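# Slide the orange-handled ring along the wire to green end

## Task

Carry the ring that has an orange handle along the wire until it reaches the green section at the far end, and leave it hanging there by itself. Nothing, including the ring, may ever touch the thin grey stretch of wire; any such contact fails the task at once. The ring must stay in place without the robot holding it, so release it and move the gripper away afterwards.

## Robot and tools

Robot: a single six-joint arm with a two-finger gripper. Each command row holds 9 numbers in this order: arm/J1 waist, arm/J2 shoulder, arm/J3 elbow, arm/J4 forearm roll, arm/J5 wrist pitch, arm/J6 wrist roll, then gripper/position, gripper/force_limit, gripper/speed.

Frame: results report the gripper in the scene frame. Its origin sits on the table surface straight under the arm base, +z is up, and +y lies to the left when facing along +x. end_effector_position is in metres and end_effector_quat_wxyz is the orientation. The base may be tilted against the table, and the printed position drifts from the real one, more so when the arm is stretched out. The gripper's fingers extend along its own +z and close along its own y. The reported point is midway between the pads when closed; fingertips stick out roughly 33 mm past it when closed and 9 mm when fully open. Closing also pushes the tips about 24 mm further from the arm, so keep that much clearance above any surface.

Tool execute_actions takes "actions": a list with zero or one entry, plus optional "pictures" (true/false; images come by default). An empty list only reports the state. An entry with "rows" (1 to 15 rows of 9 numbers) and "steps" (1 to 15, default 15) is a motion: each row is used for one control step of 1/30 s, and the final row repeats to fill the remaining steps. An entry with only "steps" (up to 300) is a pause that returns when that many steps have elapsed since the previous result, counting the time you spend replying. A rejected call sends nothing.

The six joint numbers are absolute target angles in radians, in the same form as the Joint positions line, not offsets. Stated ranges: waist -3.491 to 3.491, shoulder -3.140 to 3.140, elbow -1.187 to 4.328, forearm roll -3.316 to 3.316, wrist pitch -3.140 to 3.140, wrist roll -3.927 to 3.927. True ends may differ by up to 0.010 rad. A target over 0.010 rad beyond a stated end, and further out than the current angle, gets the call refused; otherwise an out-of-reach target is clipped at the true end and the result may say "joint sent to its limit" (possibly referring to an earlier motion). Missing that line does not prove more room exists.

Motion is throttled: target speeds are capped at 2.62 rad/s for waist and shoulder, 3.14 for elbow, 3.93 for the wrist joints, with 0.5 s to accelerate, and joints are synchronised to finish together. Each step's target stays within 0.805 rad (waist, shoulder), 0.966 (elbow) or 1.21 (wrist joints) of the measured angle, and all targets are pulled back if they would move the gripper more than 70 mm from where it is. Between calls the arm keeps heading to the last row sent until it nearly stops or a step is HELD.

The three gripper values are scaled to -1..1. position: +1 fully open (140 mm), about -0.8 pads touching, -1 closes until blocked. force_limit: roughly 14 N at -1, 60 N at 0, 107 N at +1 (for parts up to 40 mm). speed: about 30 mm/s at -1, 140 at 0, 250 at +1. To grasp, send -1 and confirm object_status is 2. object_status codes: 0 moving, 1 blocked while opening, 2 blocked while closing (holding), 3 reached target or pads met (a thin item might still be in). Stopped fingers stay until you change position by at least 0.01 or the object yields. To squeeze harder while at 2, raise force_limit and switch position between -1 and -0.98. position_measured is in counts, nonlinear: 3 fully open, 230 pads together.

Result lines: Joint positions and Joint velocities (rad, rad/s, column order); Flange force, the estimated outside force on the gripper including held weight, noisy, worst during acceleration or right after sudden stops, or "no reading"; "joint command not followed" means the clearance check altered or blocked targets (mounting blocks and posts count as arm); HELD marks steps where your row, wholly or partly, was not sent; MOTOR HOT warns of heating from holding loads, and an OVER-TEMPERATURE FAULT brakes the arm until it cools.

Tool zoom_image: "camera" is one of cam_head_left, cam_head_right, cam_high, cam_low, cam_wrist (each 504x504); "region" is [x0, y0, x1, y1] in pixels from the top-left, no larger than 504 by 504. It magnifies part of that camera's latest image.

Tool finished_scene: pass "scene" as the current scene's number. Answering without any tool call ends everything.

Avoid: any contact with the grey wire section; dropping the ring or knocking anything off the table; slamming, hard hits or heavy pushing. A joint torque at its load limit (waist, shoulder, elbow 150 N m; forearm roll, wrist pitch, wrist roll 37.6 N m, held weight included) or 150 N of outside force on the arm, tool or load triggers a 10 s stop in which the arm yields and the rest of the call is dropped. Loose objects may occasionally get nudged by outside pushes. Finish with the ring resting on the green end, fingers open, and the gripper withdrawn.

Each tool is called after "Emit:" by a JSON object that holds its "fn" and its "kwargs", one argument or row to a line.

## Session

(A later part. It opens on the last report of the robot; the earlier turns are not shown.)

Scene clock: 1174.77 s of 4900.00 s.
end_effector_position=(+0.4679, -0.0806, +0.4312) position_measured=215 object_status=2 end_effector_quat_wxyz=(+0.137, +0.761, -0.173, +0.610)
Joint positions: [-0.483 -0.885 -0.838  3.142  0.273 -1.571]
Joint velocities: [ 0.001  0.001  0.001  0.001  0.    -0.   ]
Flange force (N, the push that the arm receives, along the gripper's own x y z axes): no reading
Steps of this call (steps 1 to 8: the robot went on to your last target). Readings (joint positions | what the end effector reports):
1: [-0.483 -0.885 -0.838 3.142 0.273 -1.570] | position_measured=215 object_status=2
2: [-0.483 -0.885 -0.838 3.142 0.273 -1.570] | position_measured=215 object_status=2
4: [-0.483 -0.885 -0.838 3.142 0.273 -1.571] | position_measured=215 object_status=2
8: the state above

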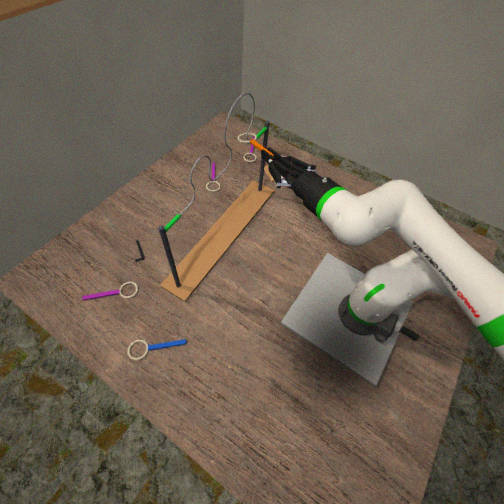

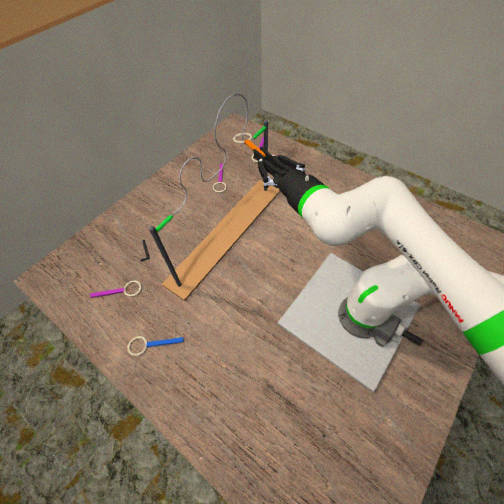

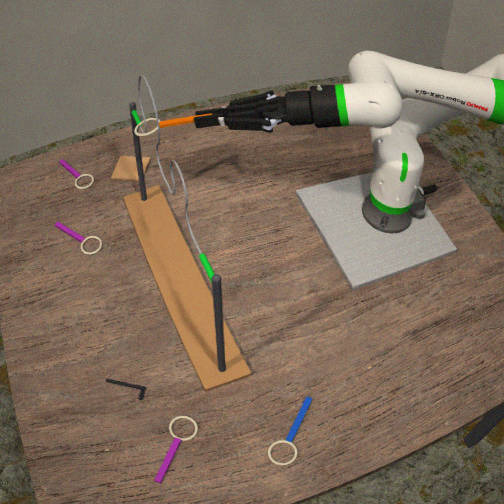

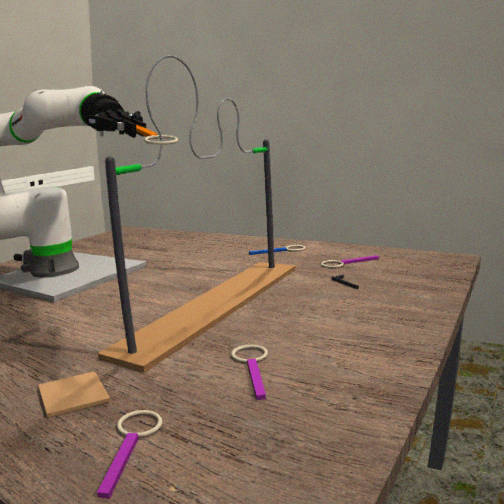

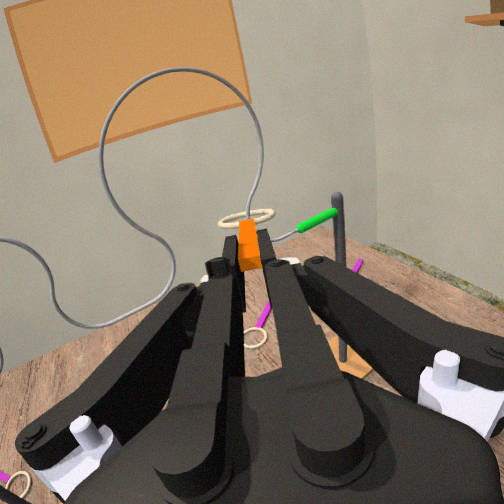

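Emit:
{"fn": "execute_actions", "kwargs": {
  "actions": [
    {"rows": [[-0.5005,-0.8566,-0.7700,3.1416,0.3136,-2.0936,-1.0,0.5,-0.8]], "steps": 15}
  ],
  "pictures": false
}}

Emit:
{"fn": "execute_actions", "kwargs": {
  "actions": [
    {"rows": [[-0.5285,-0.8200,-0.6710,3.1416,0.3760,-1.7943,-1.0,0.5,-0.8]], "steps": 13}
  ],
  "pictures": false
}}

Emit:
{"fn": "execute_actions", "kwargs": {
  "actions": [
    {"rows": [[-0.5285,-0.7970,-0.5684,3.1416,0.4555,-1.3330,-1.0,0.5,-0.8]], "steps": 15}
  ],
  "pictures": false
}}

Emit:
{"fn": "execute_actions", "kwargs": {
  "actions": [
    {"steps": 6}
  ]
}}

Emit:
{"fn": "zoom_image", "kwargs": {
  "camera": "cam_wrist",
  "region": [182, 150, 302, 270]
}}

Emit:
{"fn": "zoom_image", "kwargs": {
  "camera": "cam_high",
  "region": [100, 50, 200, 150]
}}

Scene clock: 1245.00 s of 4900.00 s.
end_effector_position=(+0.4717, -0.0915, +0.4569) position_measured=215 object_status=2 end_effector_quat_wxyz=(-0.017, +0.688, -0.367, +0.625)
Joint positions: [-0.5   -0.857 -0.771  3.142  0.313 -2.086]
Joint velocities: [-0.011  0.017  0.04  -0.003  0.024 -0.311]
Flange force (N, the push that the arm receives, along the gripper's own x y z axes): no reading
Steps of this call (steps 1 to 15: the robot went on to your last target; steps 16 to 90: nothing new was sent; then 66.73 s passed at rest; steps 91 to 105: all 15 steps of this action). Readings (joint positions | what the end effector reports):
91: [-0.483 -0.885 -0.838 3.142 0.273 -1.572] | position_measured=215 object_status=2
92: [-0.483 -0.884 -0.837 3.142 0.274 -1.579] | position_measured=215 object_status=2
94: [-0.484 -0.882 -0.832 3.142 0.277 -1.619] | position_measured=215 object_status=2
98: [-0.490 -0.872 -0.808 3.142 0.291 -1.803] | position_measured=215 object_status=2
105: the state above

Scene clock: 1245.43 s of 4900.00 s.
end_effector_position=(+0.4748, -0.1081, +0.4950) position_measured=215 object_status=2 end_effector_quat_wxyz=(+0.082, +0.731, -0.274, +0.620)
Joint positions: [-0.528 -0.82  -0.671  3.142  0.376 -1.795]
Joint velocities: [-0.001  0.003  0.007  0.     0.007  0.039]
Flange force (N, the push that the arm receives, along the gripper's own x y z axes): no reading
Steps of this call (steps 1 to 13: all 13 steps of this action). Readings (joint positions | what the end effector reports):
1: [-0.501 -0.856 -0.770 3.142 0.314 -2.092] | position_measured=215 object_status=2
2: [-0.502 -0.855 -0.766 3.142 0.316 -2.090] | position_measured=215 object_status=2
4: [-0.506 -0.850 -0.751 3.142 0.325 -2.058] | position_measured=215 object_status=2
8: [-0.521 -0.830 -0.699 3.142 0.358 -1.900] | position_measured=215 object_status=2
13: the state above

Scene clock: 1245.93 s of 4900.00 s.
end_effector_position=(+0.4746, -0.1081, +0.5354) position_measured=215 object_status=2 end_effector_quat_wxyz=(+0.221, +0.774, -0.100, +0.585)
Joint positions: [-0.528 -0.797 -0.569  3.142  0.455 -1.335]
Joint velocities: [0.    0.004 0.018 0.002 0.014 0.082]
Flange force (N, the push that the arm receives, along the gripper's own x y z axes): no reading
Steps of this call (steps 1 to 15: all 15 steps of this action). Readings (joint positions | what the end effector reports):
1: [-0.528 -0.820 -0.671 3.142 0.376 -1.794] | position_measured=215 object_status=2
2: [-0.528 -0.820 -0.669 3.142 0.377 -1.786] | position_measured=215 object_status=2
4: [-0.528 -0.818 -0.660 3.142 0.384 -1.746] | position_measured=215 object_status=2
8: [-0.528 -0.808 -0.620 3.142 0.416 -1.563] | position_measured=215 object_status=2
15: the state above

Scene clock: 1246.13 s of 4900.00 s.
end_effector_position=(+0.4746, -0.1081, +0.5355) position_measured=215 object_status=2 end_effector_quat_wxyz=(+0.222, +0.774, -0.100, +0.585)
Joint positions: [-0.529 -0.797 -0.568  3.142  0.456 -1.333]
Joint velocities: [ 0.002 -0.001  0.     0.001  0.     0.001]
Flange force (N, the push that the arm receives, along the gripper's own x y z axes): no reading
Steps of this call (steps 1 to 6: the robot went on to your last target). Readings (joint positions | what the end effector reports):
1: [-0.528 -0.797 -0.569 3.142 0.455 -1.333] | position_measured=215 object_status=2
2: [-0.529 -0.797 -0.568 3.142 0.455 -1.333] | position_measured=215 object_status=2
4: [-0.529 -0.797 -0.568 3.142 0.456 -1.333] | position_measured=215 object_status=2
6: the state above

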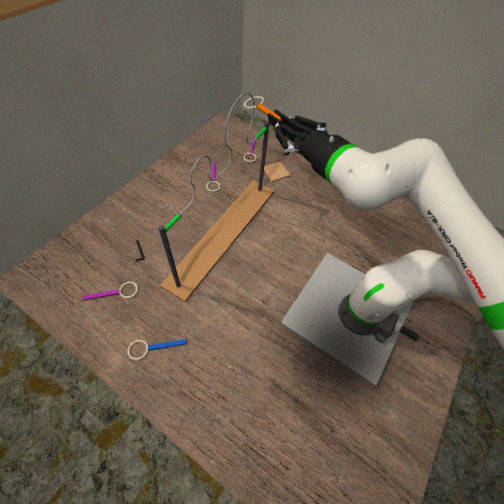

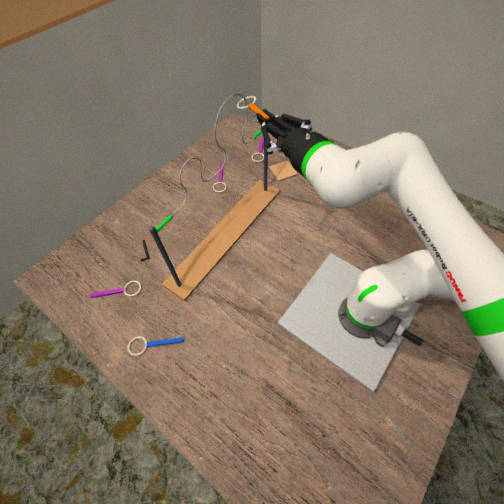

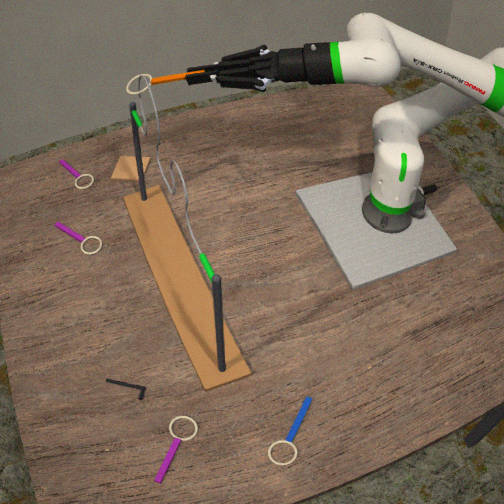

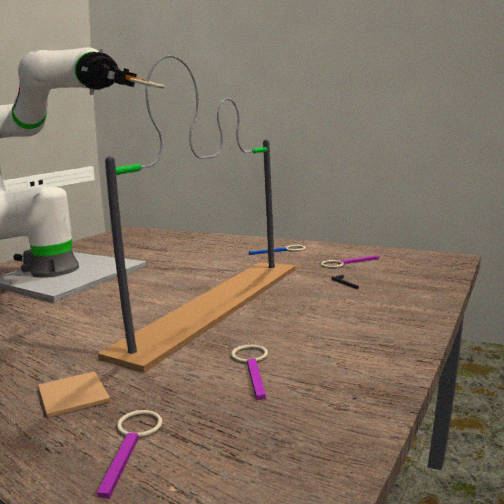

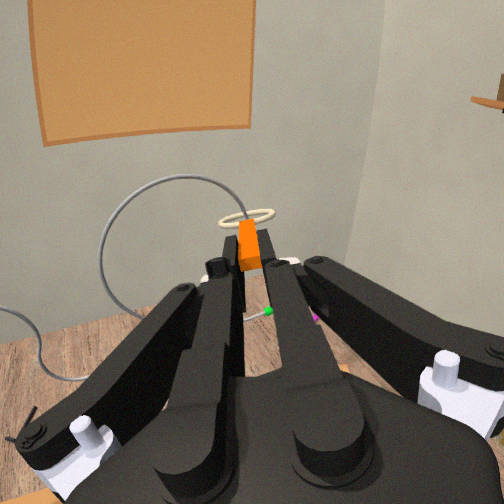

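Region (182, 150, 302, 270) of cam_wrist's 504x504 image, scaled by 4.200, with more detail than that image has.

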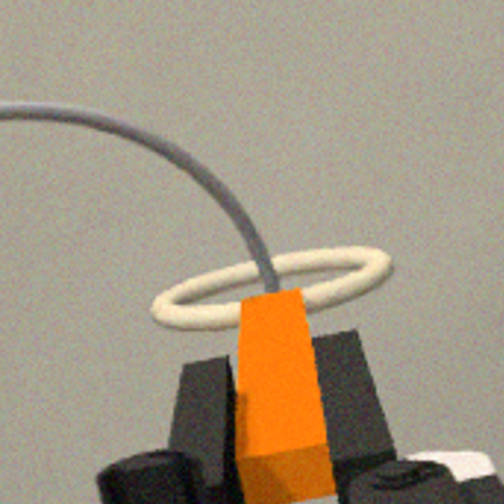

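Region (100, 50, 200, 150) of cam_high's 504x504 image, scaled by 5.040, with more detail than that image has.

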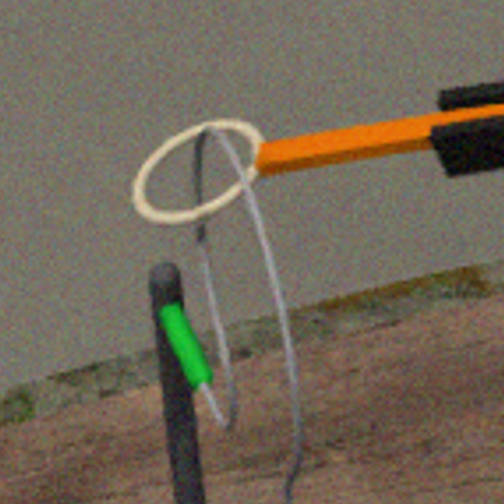

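Emit:
{"fn": "zoom_image", "kwargs": {
  "camera": "cam_wrist",
  "region": [80, 160, 260, 340]
}}

Region (80, 160, 260, 340) of cam_wrist's 504x504 image, scaled by 2.800, with more detail than that image has.

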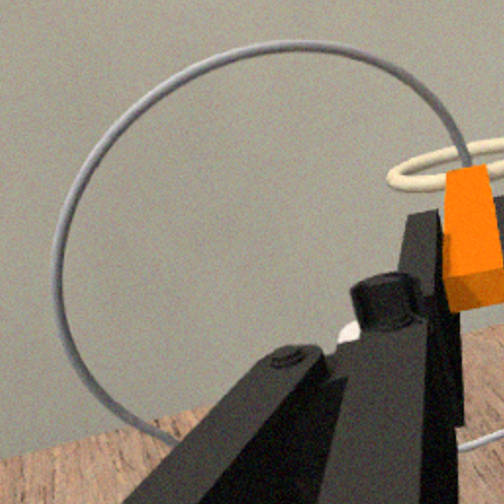

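Emit:
{"fn": "execute_actions", "kwargs": {
  "actions": [
    {"rows": [[-0.4997,-0.7879,-0.4820,3.1416,0.5328,-0.7831,-1.0,0.5,-0.8]], "steps": 15}
  ],
  "pictures": false
}}

Emit:
{"fn": "execute_actions", "kwargs": {
  "actions": [
    {"rows": [[-0.4469,-0.7962,-0.4326,3.1416,0.5905,-0.1765,-1.0,0.5,-0.8]], "steps": 15}
  ],
  "pictures": false
}}

Emit:
{"fn": "execute_actions", "kwargs": {
  "actions": [
    {"rows": [[-0.3832,-0.8201,-0.4388,3.1416,0.6082,0.3644,-1.0,0.5,-0.8]], "steps": 15}
  ],
  "pictures": false
}}

Emit:
{"fn": "execute_actions", "kwargs": {
  "actions": [
    {"steps": 6}
  ]
}}

Emit:
{"fn": "zoom_image", "kwargs": {
  "camera": "cam_wrist",
  "region": [182, 150, 302, 270]
}}

Emit:
{"fn": "zoom_image", "kwargs": {
  "camera": "cam_high",
  "region": [100, 50, 200, 150]
}}

Scene clock: 1304.23 s of 4900.00 s.
end_effector_position=(+0.4718, -0.0919, +0.5694) position_measured=215 object_status=2 end_effector_quat_wxyz=(+0.362, +0.771, +0.120, +0.510)
Joint positions: [-0.5   -0.788 -0.484  3.142  0.531 -0.796]
Joint velocities: [0.02  0.006 0.065 0.001 0.058 0.413]
Flange force (N, the push that the arm receives, along the gripper's own x y z axes): no reading
Steps of this call (steps 1 to 15: the robot went on to your last target; steps 16 to 90: nothing new was sent; then 54.60 s passed at rest; steps 91 to 105: all 15 steps of this action). Readings (joint positions | what the end effector reports):
91: [-0.529 -0.797 -0.568 3.142 0.456 -1.332] | position_measured=215 object_status=2
92: [-0.528 -0.797 -0.567 3.142 0.457 -1.325] | position_measured=215 object_status=2
94: [-0.527 -0.796 -0.561 3.142 0.462 -1.285] | position_measured=215 object_status=2
98: [-0.517 -0.793 -0.532 3.142 0.488 -1.101] | position_measured=215 object_status=2
105: the state above

Scene clock: 1304.73 s of 4900.00 s.
end_effector_position=(+0.4662, -0.0627, +0.5908) position_measured=215 object_status=2 end_effector_quat_wxyz=(+0.488, +0.691, +0.363, +0.391)
Joint positions: [-0.448 -0.796 -0.434  3.142  0.589 -0.19 ]
Joint velocities: [ 0.04  -0.002  0.031  0.001  0.038  0.426]
Flange force (N, the push that the arm receives, along the gripper's own x y z axes): no reading
Steps of this call (steps 1 to 15: all 15 steps of this action). Readings (joint positions | what the end effector reports):
1: [-0.500 -0.788 -0.482 3.142 0.533 -0.784] | position_measured=215 object_status=2
2: [-0.499 -0.788 -0.481 3.142 0.534 -0.769] | position_measured=215 object_status=2
4: [-0.495 -0.790 -0.475 3.142 0.540 -0.715] | position_measured=215 object_status=2
8: [-0.477 -0.793 -0.457 3.142 0.561 -0.501] | position_measured=215 object_status=2
15: the state above

Scene clock: 1305.23 s of 4900.00 s.
end_effector_position=(+0.4602, -0.0290, +0.5910) position_measured=215 object_status=2 end_effector_quat_wxyz=(+0.568, +0.548, +0.555, +0.262)
Joint positions: [-0.384 -0.82  -0.439  3.142  0.608  0.361]
Joint velocities: [ 0.021 -0.01  -0.    -0.001  0.004  0.185]
Flange force (N, the push that the arm receives, along the gripper's own x y z axes): no reading
Steps of this call (steps 1 to 15: all 15 steps of this action). Readings (joint positions | what the end effector reports):
1: [-0.447 -0.796 -0.433 3.142 0.590 -0.178] | position_measured=215 object_status=2
2: [-0.445 -0.796 -0.433 3.142 0.591 -0.163] | position_measured=215 object_status=2
4: [-0.439 -0.798 -0.434 3.142 0.594 -0.108] | position_measured=215 object_status=2
8: [-0.415 -0.807 -0.437 3.142 0.601 0.105] | position_measured=215 object_status=2
15: the state above

Scene clock: 1305.43 s of 4900.00 s.
end_effector_position=(+0.4601, -0.0288, +0.5910) position_measured=215 object_status=2 end_effector_quat_wxyz=(+0.568, +0.547, +0.556, +0.261)
Joint positions: [-0.383 -0.82  -0.439  3.142  0.608  0.364]
Joint velocities: [-0.     0.    -0.     0.    -0.     0.001]
Flange force (N, the push that the arm receives, along the gripper's own x y z axes): no reading
Steps of this call (steps 1 to 6: the robot went on to your last target). Readings (joint positions | what the end effector reports):
1: [-0.383 -0.820 -0.439 3.142 0.608 0.364] | position_measured=215 object_status=2
2: [-0.383 -0.820 -0.439 3.142 0.608 0.364] | position_measured=215 object_status=2
4: [-0.383 -0.820 -0.439 3.142 0.608 0.364] | position_measured=215 object_status=2
6: the state above

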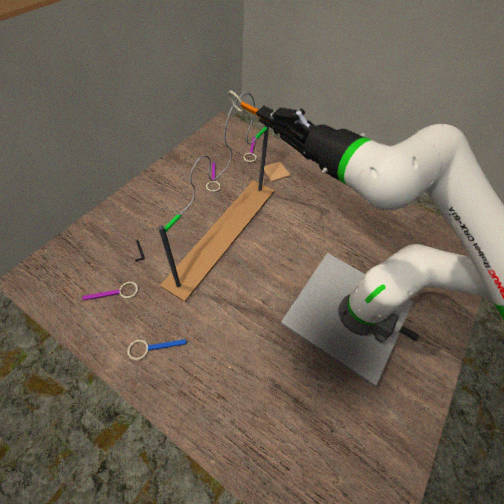

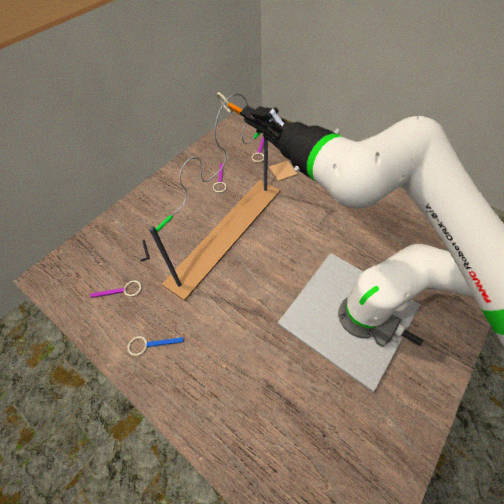

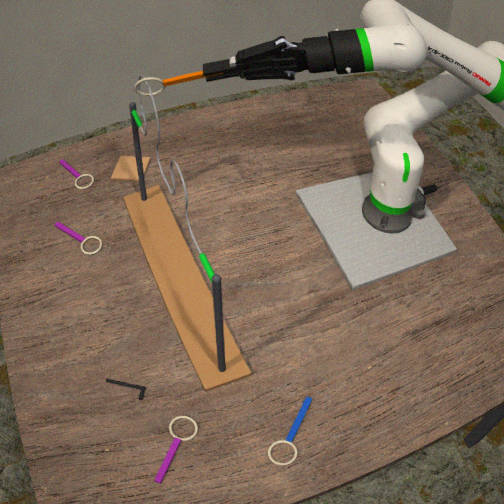

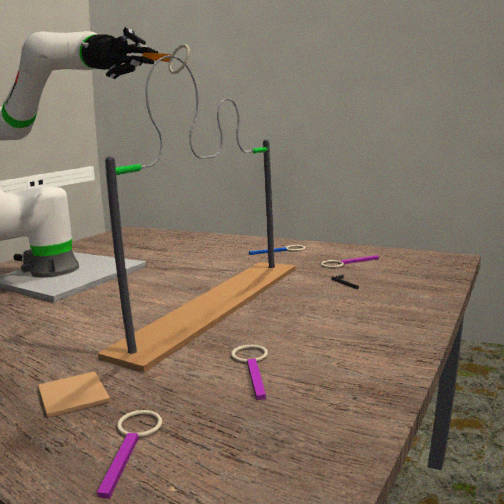

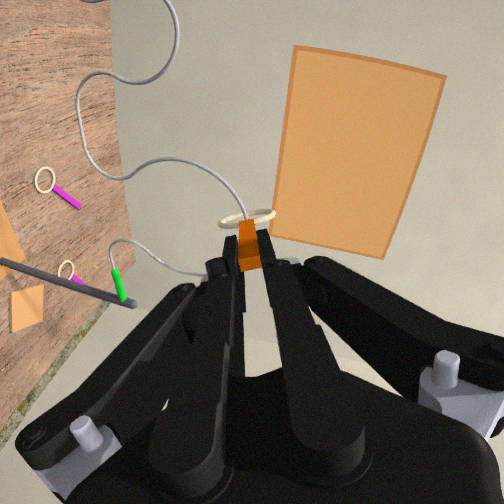

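Region (182, 150, 302, 270) of cam_wrist's 504x504 image, scaled by 4.200, with more detail than that image has.

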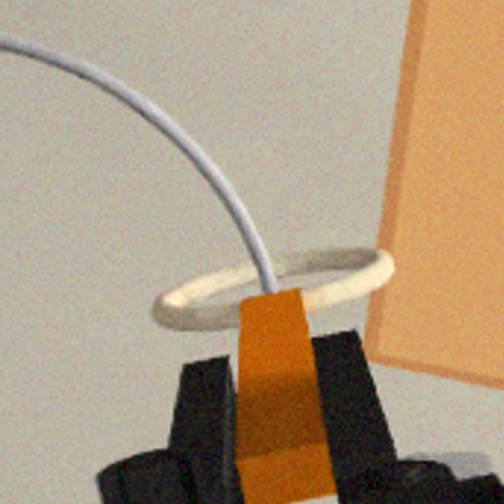

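Region (100, 50, 200, 150) of cam_high's 504x504 image, scaled by 5.040, with more detail than that image has.

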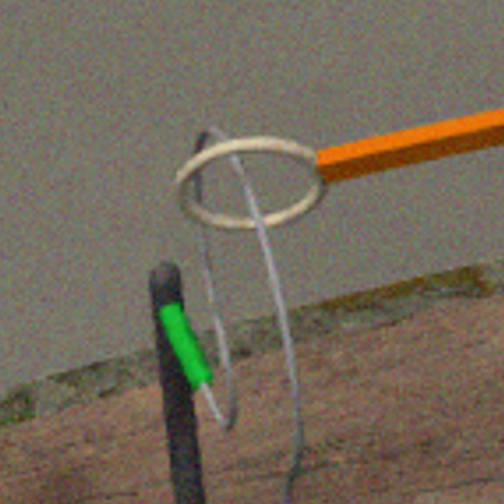

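Emit:
{"fn": "zoom_image", "kwargs": {
  "camera": "cam_wrist",
  "region": [50, 0, 270, 220]
}}

Region (50, 0, 270, 220) of cam_wrist's 504x504 image, scaled by 2.291, with more detail than that image has.

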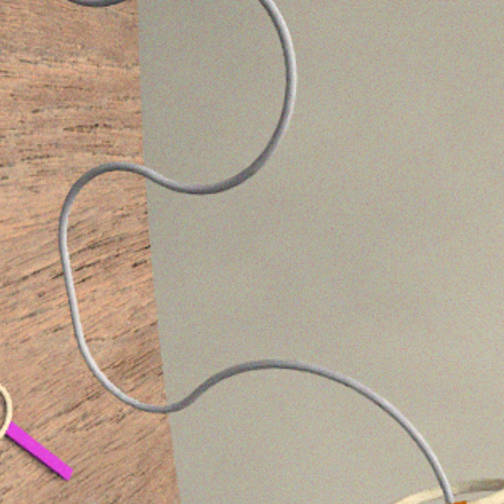

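Emit:
{"fn": "execute_actions", "kwargs": {
  "actions": [
    {"rows": [[-0.3307,-0.8438,-0.4929,3.1416,0.5778,0.8431,-1.0,0.5,-0.8]], "steps": 15}
  ],
  "pictures": false
}}

Emit:
{"fn": "execute_actions", "kwargs": {
  "actions": [
    {"rows": [[-0.2978,-0.8806,-0.5879,3.1416,0.5196,1.3200,-1.0,0.5,-0.8]], "steps": 15}
  ],
  "pictures": false
}}

Emit:
{"fn": "execute_actions", "kwargs": {
  "actions": [
    {"rows": [[-0.2978,-0.9118,-0.6927,3.1416,0.4460,1.8308,-1.0,0.5,-0.8]], "steps": 15}
  ],
  "pictures": false
}}

Emit:
{"fn": "execute_actions", "kwargs": {
  "actions": [
    {"steps": 6}
  ]
}}

Emit:
{"fn": "zoom_image", "kwargs": {
  "camera": "cam_wrist",
  "region": [182, 150, 302, 270]
}}

Emit:
{"fn": "zoom_image", "kwargs": {
  "camera": "cam_high",
  "region": [110, 90, 210, 190]
}}

Scene clock: 1370.00 s of 4900.00 s.
end_effector_position=(+0.4594, -0.0039, +0.5717) position_measured=215 object_status=2 end_effector_quat_wxyz=(+0.611, +0.383, +0.680, +0.136)
Joint positions: [-0.331 -0.844 -0.493  3.142  0.578  0.84 ]
Joint velocities: [ 0.016 -0.007 -0.016  0.    -0.009  0.141]
Flange force (N, the push that the arm receives, along the gripper's own x y z axes): no reading
Steps of this call (steps 1 to 15: the robot went on to your last target; steps 16 to 90: nothing new was sent; then 61.07 s passed at rest; steps 91 to 105: all 15 steps of this action). Readings (joint positions | what the end effector reports):
91: [-0.383 -0.820 -0.439 3.142 0.608 0.365] | position_measured=215 object_status=2
92: [-0.382 -0.820 -0.440 3.142 0.608 0.373] | position_measured=215 object_status=2
94: [-0.378 -0.822 -0.444 3.142 0.605 0.412] | position_measured=215 object_status=2
98: [-0.358 -0.832 -0.465 3.142 0.594 0.596] | position_measured=215 object_status=2
105: the state above

Scene clock: 1370.50 s of 4900.00 s.
end_effector_position=(+0.4577, +0.0118, +0.5366) position_measured=215 object_status=2 end_effector_quat_wxyz=(+0.625, +0.199, +0.755, -0.002)
Joint positions: [-0.298 -0.88  -0.587  3.142  0.52   1.317]
Joint velocities: [ 0.008 -0.011 -0.026 -0.002 -0.016  0.134]
Flange force (N, the push that the arm receives, along the gripper's own x y z axes): no reading
Steps of this call (steps 1 to 15: all 15 steps of this action). Readings (joint positions | what the end effector reports):
1: [-0.331 -0.844 -0.493 3.142 0.578 0.843] | position_measured=215 object_status=2
2: [-0.330 -0.844 -0.494 3.142 0.577 0.851] | position_measured=215 object_status=2
4: [-0.327 -0.847 -0.502 3.142 0.572 0.891] | position_measured=215 object_status=2
8: [-0.315 -0.862 -0.539 3.142 0.549 1.075] | position_measured=215 object_status=2
15: the state above

Scene clock: 1371.00 s of 4900.00 s.
end_effector_position=(+0.4580, +0.0118, +0.4962) position_measured=215 object_status=2 end_effector_quat_wxyz=(+0.605, +0.003, +0.780, -0.159)
Joint positions: [-0.298 -0.911 -0.692  3.142  0.447  1.825]
Joint velocities: [ 0.001 -0.018 -0.055 -0.001 -0.038  0.266]
Flange force (N, the push that the arm receives, along the gripper's own x y z axes): no reading
Steps of this call (steps 1 to 15: all 15 steps of this action). Readings (joint positions | what the end effector reports):
1: [-0.298 -0.881 -0.588 3.142 0.519 1.320] | position_measured=215 object_status=2
2: [-0.298 -0.881 -0.589 3.142 0.518 1.328] | position_measured=215 object_status=2
4: [-0.298 -0.884 -0.598 3.142 0.513 1.368] | position_measured=215 object_status=2
8: [-0.298 -0.895 -0.635 3.142 0.486 1.552] | position_measured=215 object_status=2
15: the state above

Scene clock: 1371.20 s of 4900.00 s.
end_effector_position=(+0.4580, +0.0118, +0.4959) position_measured=215 object_status=2 end_effector_quat_wxyz=(+0.605, +0.001, +0.780, -0.161)
Joint positions: [-0.298 -0.912 -0.693  3.142  0.446  1.831]
Joint velocities: [ 0.     0.001  0.     0.001 -0.     0.001]
Flange force (N, the push that the arm receives, along the gripper's own x y z axes): no reading
Steps of this call (steps 1 to 6: the robot went on to your last target). Readings (joint positions | what the end effector reports):
1: [-0.298 -0.912 -0.693 3.142 0.446 1.830] | position_measured=215 object_status=2
2: [-0.298 -0.912 -0.693 3.142 0.446 1.830] | position_measured=215 object_status=2
4: [-0.298 -0.912 -0.693 3.142 0.446 1.831] | position_measured=215 object_status=2
6: the state above

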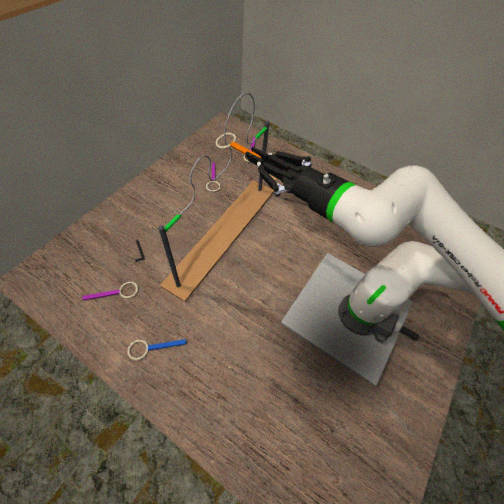

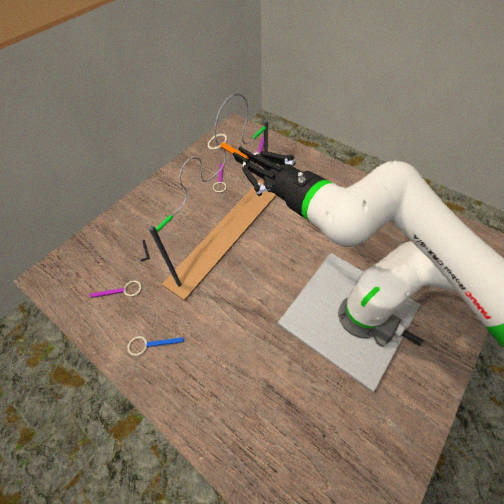

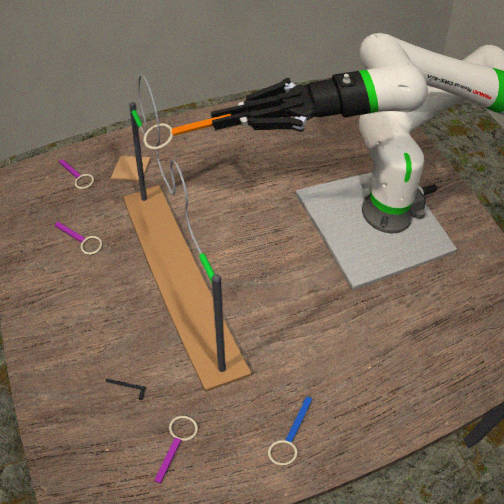

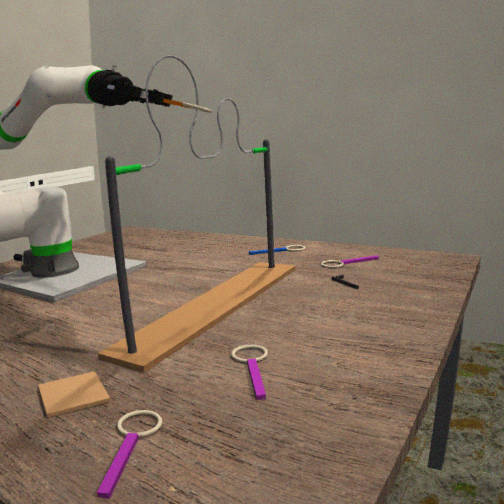

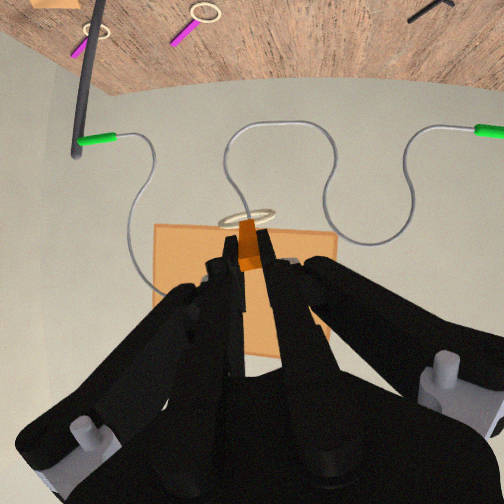

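Region (182, 150, 302, 270) of cam_wrist's 504x504 image, scaled by 4.200, with more detail than that image has.

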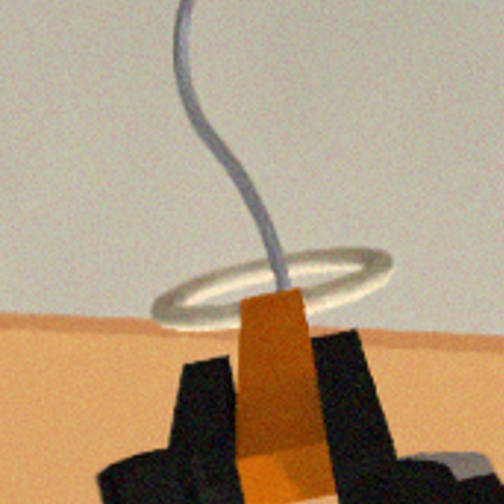

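Region (110, 90, 210, 190) of cam_high's 504x504 image, scaled by 5.040, with more detail than that image has.

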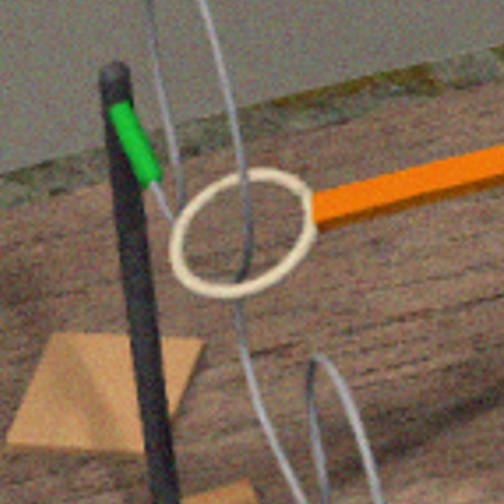

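Emit:
{"fn": "zoom_image", "kwargs": {
  "camera": "cam_wrist",
  "region": [210, 100, 370, 260]
}}

Emit:
{"fn": "zoom_image", "kwargs": {
  "camera": "cam_wrist",
  "region": [344, 100, 504, 260]
}}

Region (210, 100, 370, 260) of cam_wrist's 504x504 image, scaled by 3.150, with more detail than that image has.

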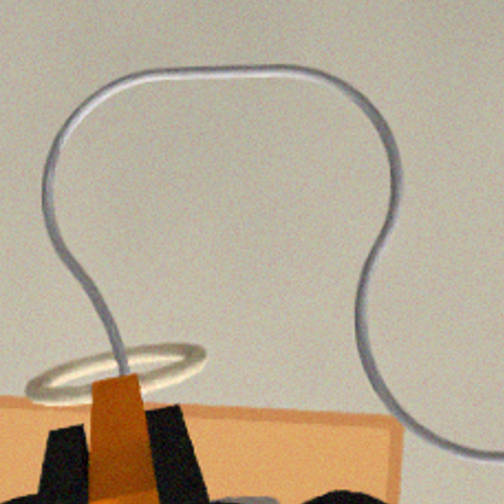

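Region (344, 100, 504, 260) of cam_wrist's 504x504 image, scaled by 3.150, with more detail than that image has.

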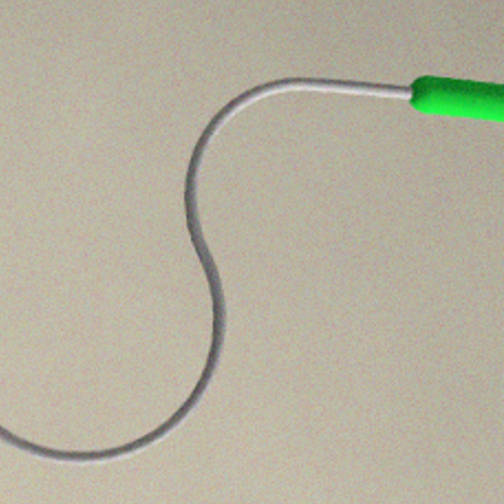

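Emit:
{"fn": "execute_actions", "kwargs": {
  "actions": [
    {"rows": [[-0.3291,-0.9310,-0.7879,3.1416,0.3700,2.1910,-1.0,0.5,-0.8]], "steps": 13}
  ],
  "pictures": false
}}

Emit:
{"fn": "execute_actions", "kwargs": {
  "actions": [
    {"rows": [[-0.3486,-0.9371,-0.8567,3.1416,0.3073,1.5708,-1.0,0.5,-0.8]], "steps": 15}
  ],
  "pictures": false
}}

Emit:
{"fn": "execute_actions", "kwargs": {
  "actions": [
    {"rows": [[-0.3400,-0.9446,-0.9055,3.1416,0.2660,1.0846,-1.0,0.5,-0.8]], "steps": 14}
  ],
  "pictures": false
}}

Emit:
{"fn": "execute_actions", "kwargs": {
  "actions": [
    {"rows": [[-0.3162,-0.9527,-0.9420,3.1416,0.2376,0.5948,-1.0,0.5,-0.8]], "steps": 14}
  ],
  "pictures": false
}}

Emit:
{"fn": "execute_actions", "kwargs": {
  "actions": [
    {"rows": [[-0.2831,-0.9599,-0.9561,3.1416,0.2307,0.0713,-1.0,0.5,-0.8]], "steps": 15}
  ],
  "pictures": false
}}

Emit:
{"fn": "execute_actions", "kwargs": {
  "actions": [
    {"steps": 6}
  ]
}}

Emit:
{"fn": "zoom_image", "kwargs": {
  "camera": "cam_wrist",
  "region": [182, 150, 302, 270]
}}

Emit:
{"fn": "zoom_image", "kwargs": {
  "camera": "cam_high",
  "region": [120, 130, 220, 230]
}}

Scene clock: 1491.63 s of 4900.00 s.
end_effector_position=(+0.4595, -0.0029, +0.4576) position_measured=215 object_status=2 end_effector_quat_wxyz=(+0.562, -0.126, +0.770, -0.274)
Joint positions: [-0.329 -0.931 -0.787  3.142  0.371  2.188]
Joint velocities: [-0.014 -0.009 -0.039 -0.002 -0.032  0.15 ]
Flange force (N, the push that the arm receives, along the gripper's own x y z axes): no reading
Steps of this call (steps 1 to 15: the robot went on to your last target; steps 16 to 90: nothing new was sent; then 117.00 s passed at rest; steps 91 to 103: all 13 steps of this action). Readings (joint positions | what the end effector reports):
91: [-0.298 -0.912 -0.693 3.142 0.446 1.832] | position_measured=215 object_status=2
92: [-0.298 -0.912 -0.695 3.142 0.444 1.839] | position_measured=215 object_status=2
94: [-0.301 -0.914 -0.705 3.142 0.436 1.879] | position_measured=215 object_status=2
98: [-0.317 -0.924 -0.752 3.142 0.399 2.055] | position_measured=215 object_status=2
103: the state above

Scene clock: 1492.13 s of 4900.00 s.
end_effector_position=(+0.4610, -0.0120, +0.4300) position_measured=215 object_status=2 end_effector_quat_wxyz=(+0.616, +0.109, +0.773, -0.106)
Joint positions: [-0.348 -0.937 -0.853  3.142  0.31   1.601]
Joint velocities: [-0.021 -0.008 -0.074  0.001 -0.067 -0.665]
Flange force (N, the push that the arm receives, along the gripper's own x y z axes): no reading
Steps of this call (steps 1 to 15: all 15 steps of this action). Readings (joint positions | what the end effector reports):
1: [-0.329 -0.931 -0.788 3.142 0.370 2.190] | position_measured=215 object_status=2
2: [-0.329 -0.931 -0.789 3.142 0.369 2.183] | position_measured=215 object_status=2
4: [-0.331 -0.931 -0.793 3.142 0.365 2.143] | position_measured=215 object_status=2
8: [-0.336 -0.933 -0.814 3.142 0.347 1.959] | position_measured=215 object_status=2
15: the state above

Scene clock: 1492.60 s of 4900.00 s.
end_effector_position=(+0.4606, -0.0083, +0.4085) position_measured=215 object_status=2 end_effector_quat_wxyz=(+0.623, +0.300, +0.720, +0.057)
Joint positions: [-0.34  -0.945 -0.905  3.142  0.266  1.087]
Joint velocities: [-0.    -0.002 -0.01  -0.002 -0.009 -0.103]
Flange force (N, the push that the arm receives, along the gripper's own x y z axes): no reading
Steps of this call (steps 1 to 14: all 14 steps of this action). Readings (joint positions | what the end effector reports):
1: [-0.348 -0.937 -0.856 3.142 0.308 1.582] | position_measured=215 object_status=2
2: [-0.348 -0.937 -0.858 3.142 0.306 1.559] | position_measured=215 object_status=2
4: [-0.348 -0.938 -0.865 3.142 0.300 1.489] | position_measured=215 object_status=2
8: [-0.343 -0.942 -0.888 3.142 0.280 1.263] | position_measured=215 object_status=2
14: the state above

Scene clock: 1493.07 s of 4900.00 s.
end_effector_position=(+0.4592, +0.0029, +0.3939) position_measured=215 object_status=2 end_effector_quat_wxyz=(+0.589, +0.454, +0.634, +0.210)
Joint positions: [-0.317 -0.952 -0.941  3.142  0.238  0.609]
Joint velocities: [ 0.02  -0.007 -0.033 -0.002 -0.025 -0.44 ]
Flange force (N, the push that the arm receives, along the gripper's own x y z axes): no reading
Steps of this call (steps 1 to 14: all 14 steps of this action). Readings (joint positions | what the end effector reports):
1: [-0.340 -0.945 -0.906 3.142 0.266 1.084] | position_measured=215 object_status=2
2: [-0.340 -0.945 -0.906 3.142 0.266 1.077] | position_measured=215 object_status=2
4: [-0.338 -0.945 -0.909 3.142 0.263 1.037] | position_measured=215 object_status=2
8: [-0.329 -0.948 -0.923 3.142 0.253 0.852] | position_measured=215 object_status=2
14: the state above

Scene clock: 1493.57 s of 4900.00 s.
end_effector_position=(+0.4573, +0.0188, +0.3881) position_measured=215 object_status=2 end_effector_quat_wxyz=(+0.507, +0.597, +0.502, +0.367)
Joint positions: [-0.283 -0.96  -0.956  3.142  0.231  0.073]
Joint velocities: [ 0.008 -0.003 -0.001  0.    -0.    -0.115]
Flange force (N, the push that the arm receives, along the gripper's own x y z axes): no reading
Steps of this call (steps 1 to 15: all 15 steps of this action). Readings (joint positions | what the end effector reports):
1: [-0.316 -0.953 -0.942 3.142 0.238 0.597] | position_measured=215 object_status=2
2: [-0.315 -0.953 -0.943 3.142 0.237 0.581] | position_measured=215 object_status=2
4: [-0.312 -0.954 -0.945 3.142 0.236 0.525] | position_measured=215 object_status=2
8: [-0.299 -0.957 -0.951 3.142 0.233 0.312] | position_measured=215 object_status=2
15: the state above

Scene clock: 1493.77 s of 4900.00 s.
end_effector_position=(+0.4573, +0.0189, +0.3881) position_measured=215 object_status=2 end_effector_quat_wxyz=(+0.506, +0.598, +0.501, +0.367)
Joint positions: [-0.283 -0.96  -0.956  3.142  0.231  0.071]
Joint velocities: [ 0.002 -0.     0.001 -0.001 -0.    -0.001]
Flange force (N, the push that the arm receives, along the gripper's own x y z axes): no reading
Steps of this call (steps 1 to 6: the robot went on to your last target). Readings (joint positions | what the end effector reports):
1: [-0.283 -0.960 -0.956 3.142 0.231 0.072] | position_measured=215 object_status=2
2: [-0.283 -0.960 -0.956 3.142 0.231 0.072] | position_measured=215 object_status=2
4: [-0.283 -0.960 -0.956 3.142 0.231 0.071] | position_measured=215 object_status=2
6: the state above

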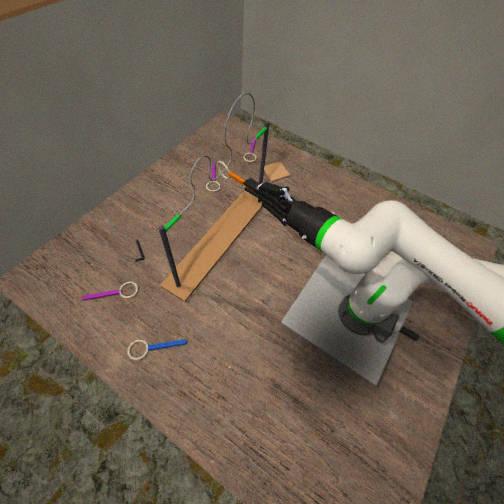

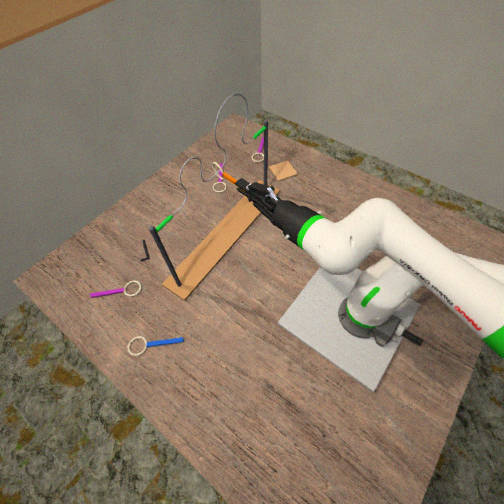

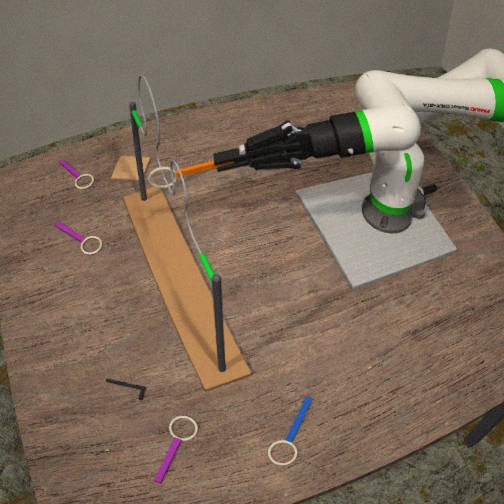

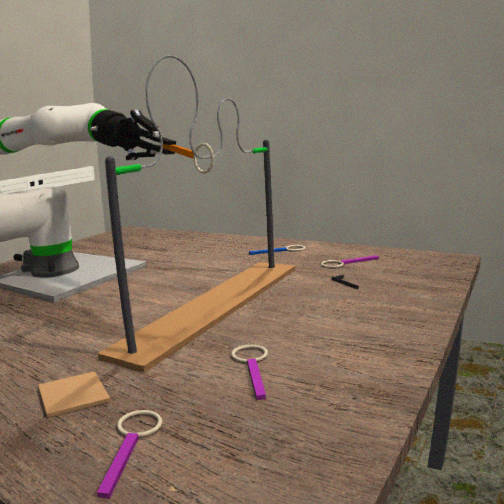

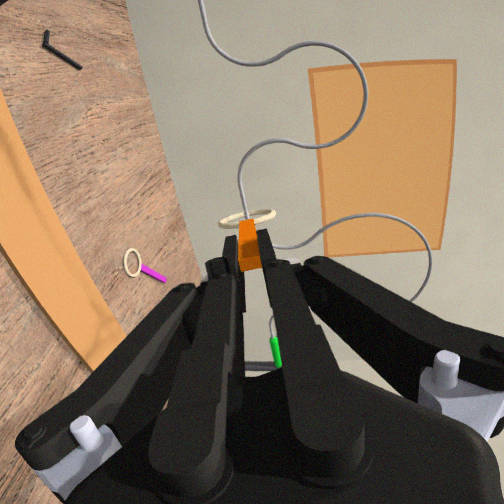

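Region (182, 150, 302, 270) of cam_wrist's 504x504 image, scaled by 4.200, with more detail than that image has.

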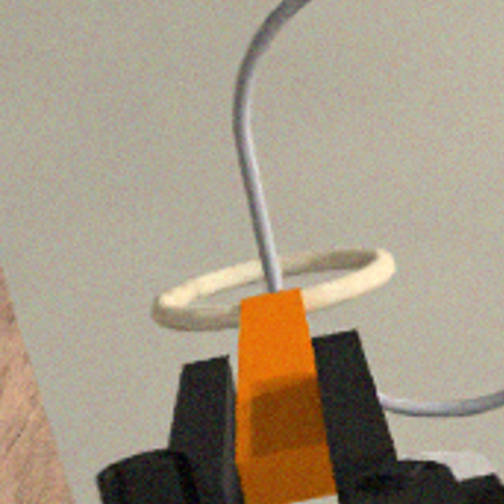

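Region (120, 130, 220, 230) of cam_high's 504x504 image, scaled by 5.040, with more detail than that image has.

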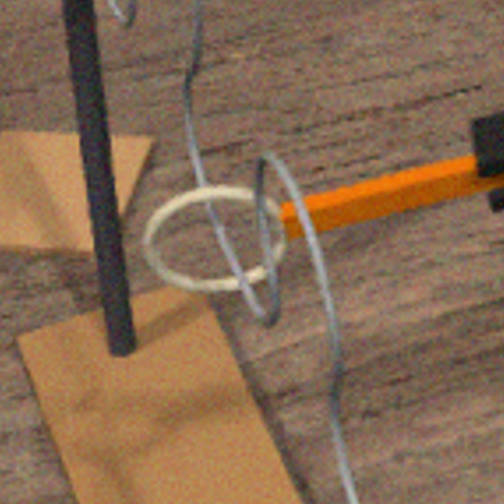

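Emit:
{"fn": "zoom_image", "kwargs": {
  "camera": "cam_wrist",
  "region": [190, 0, 390, 200]
}}

Region (190, 0, 390, 200) of cam_wrist's 504x504 image, scaled by 2.520, with more detail than that image has.

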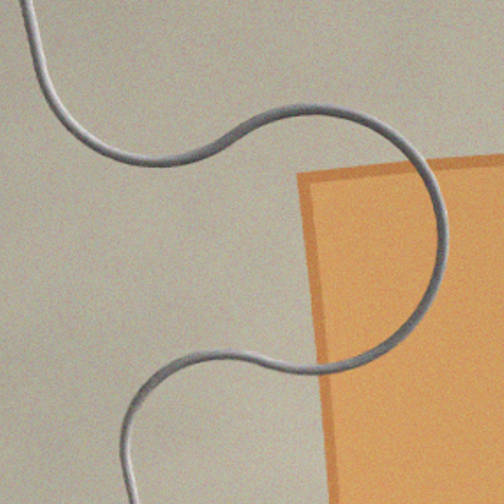

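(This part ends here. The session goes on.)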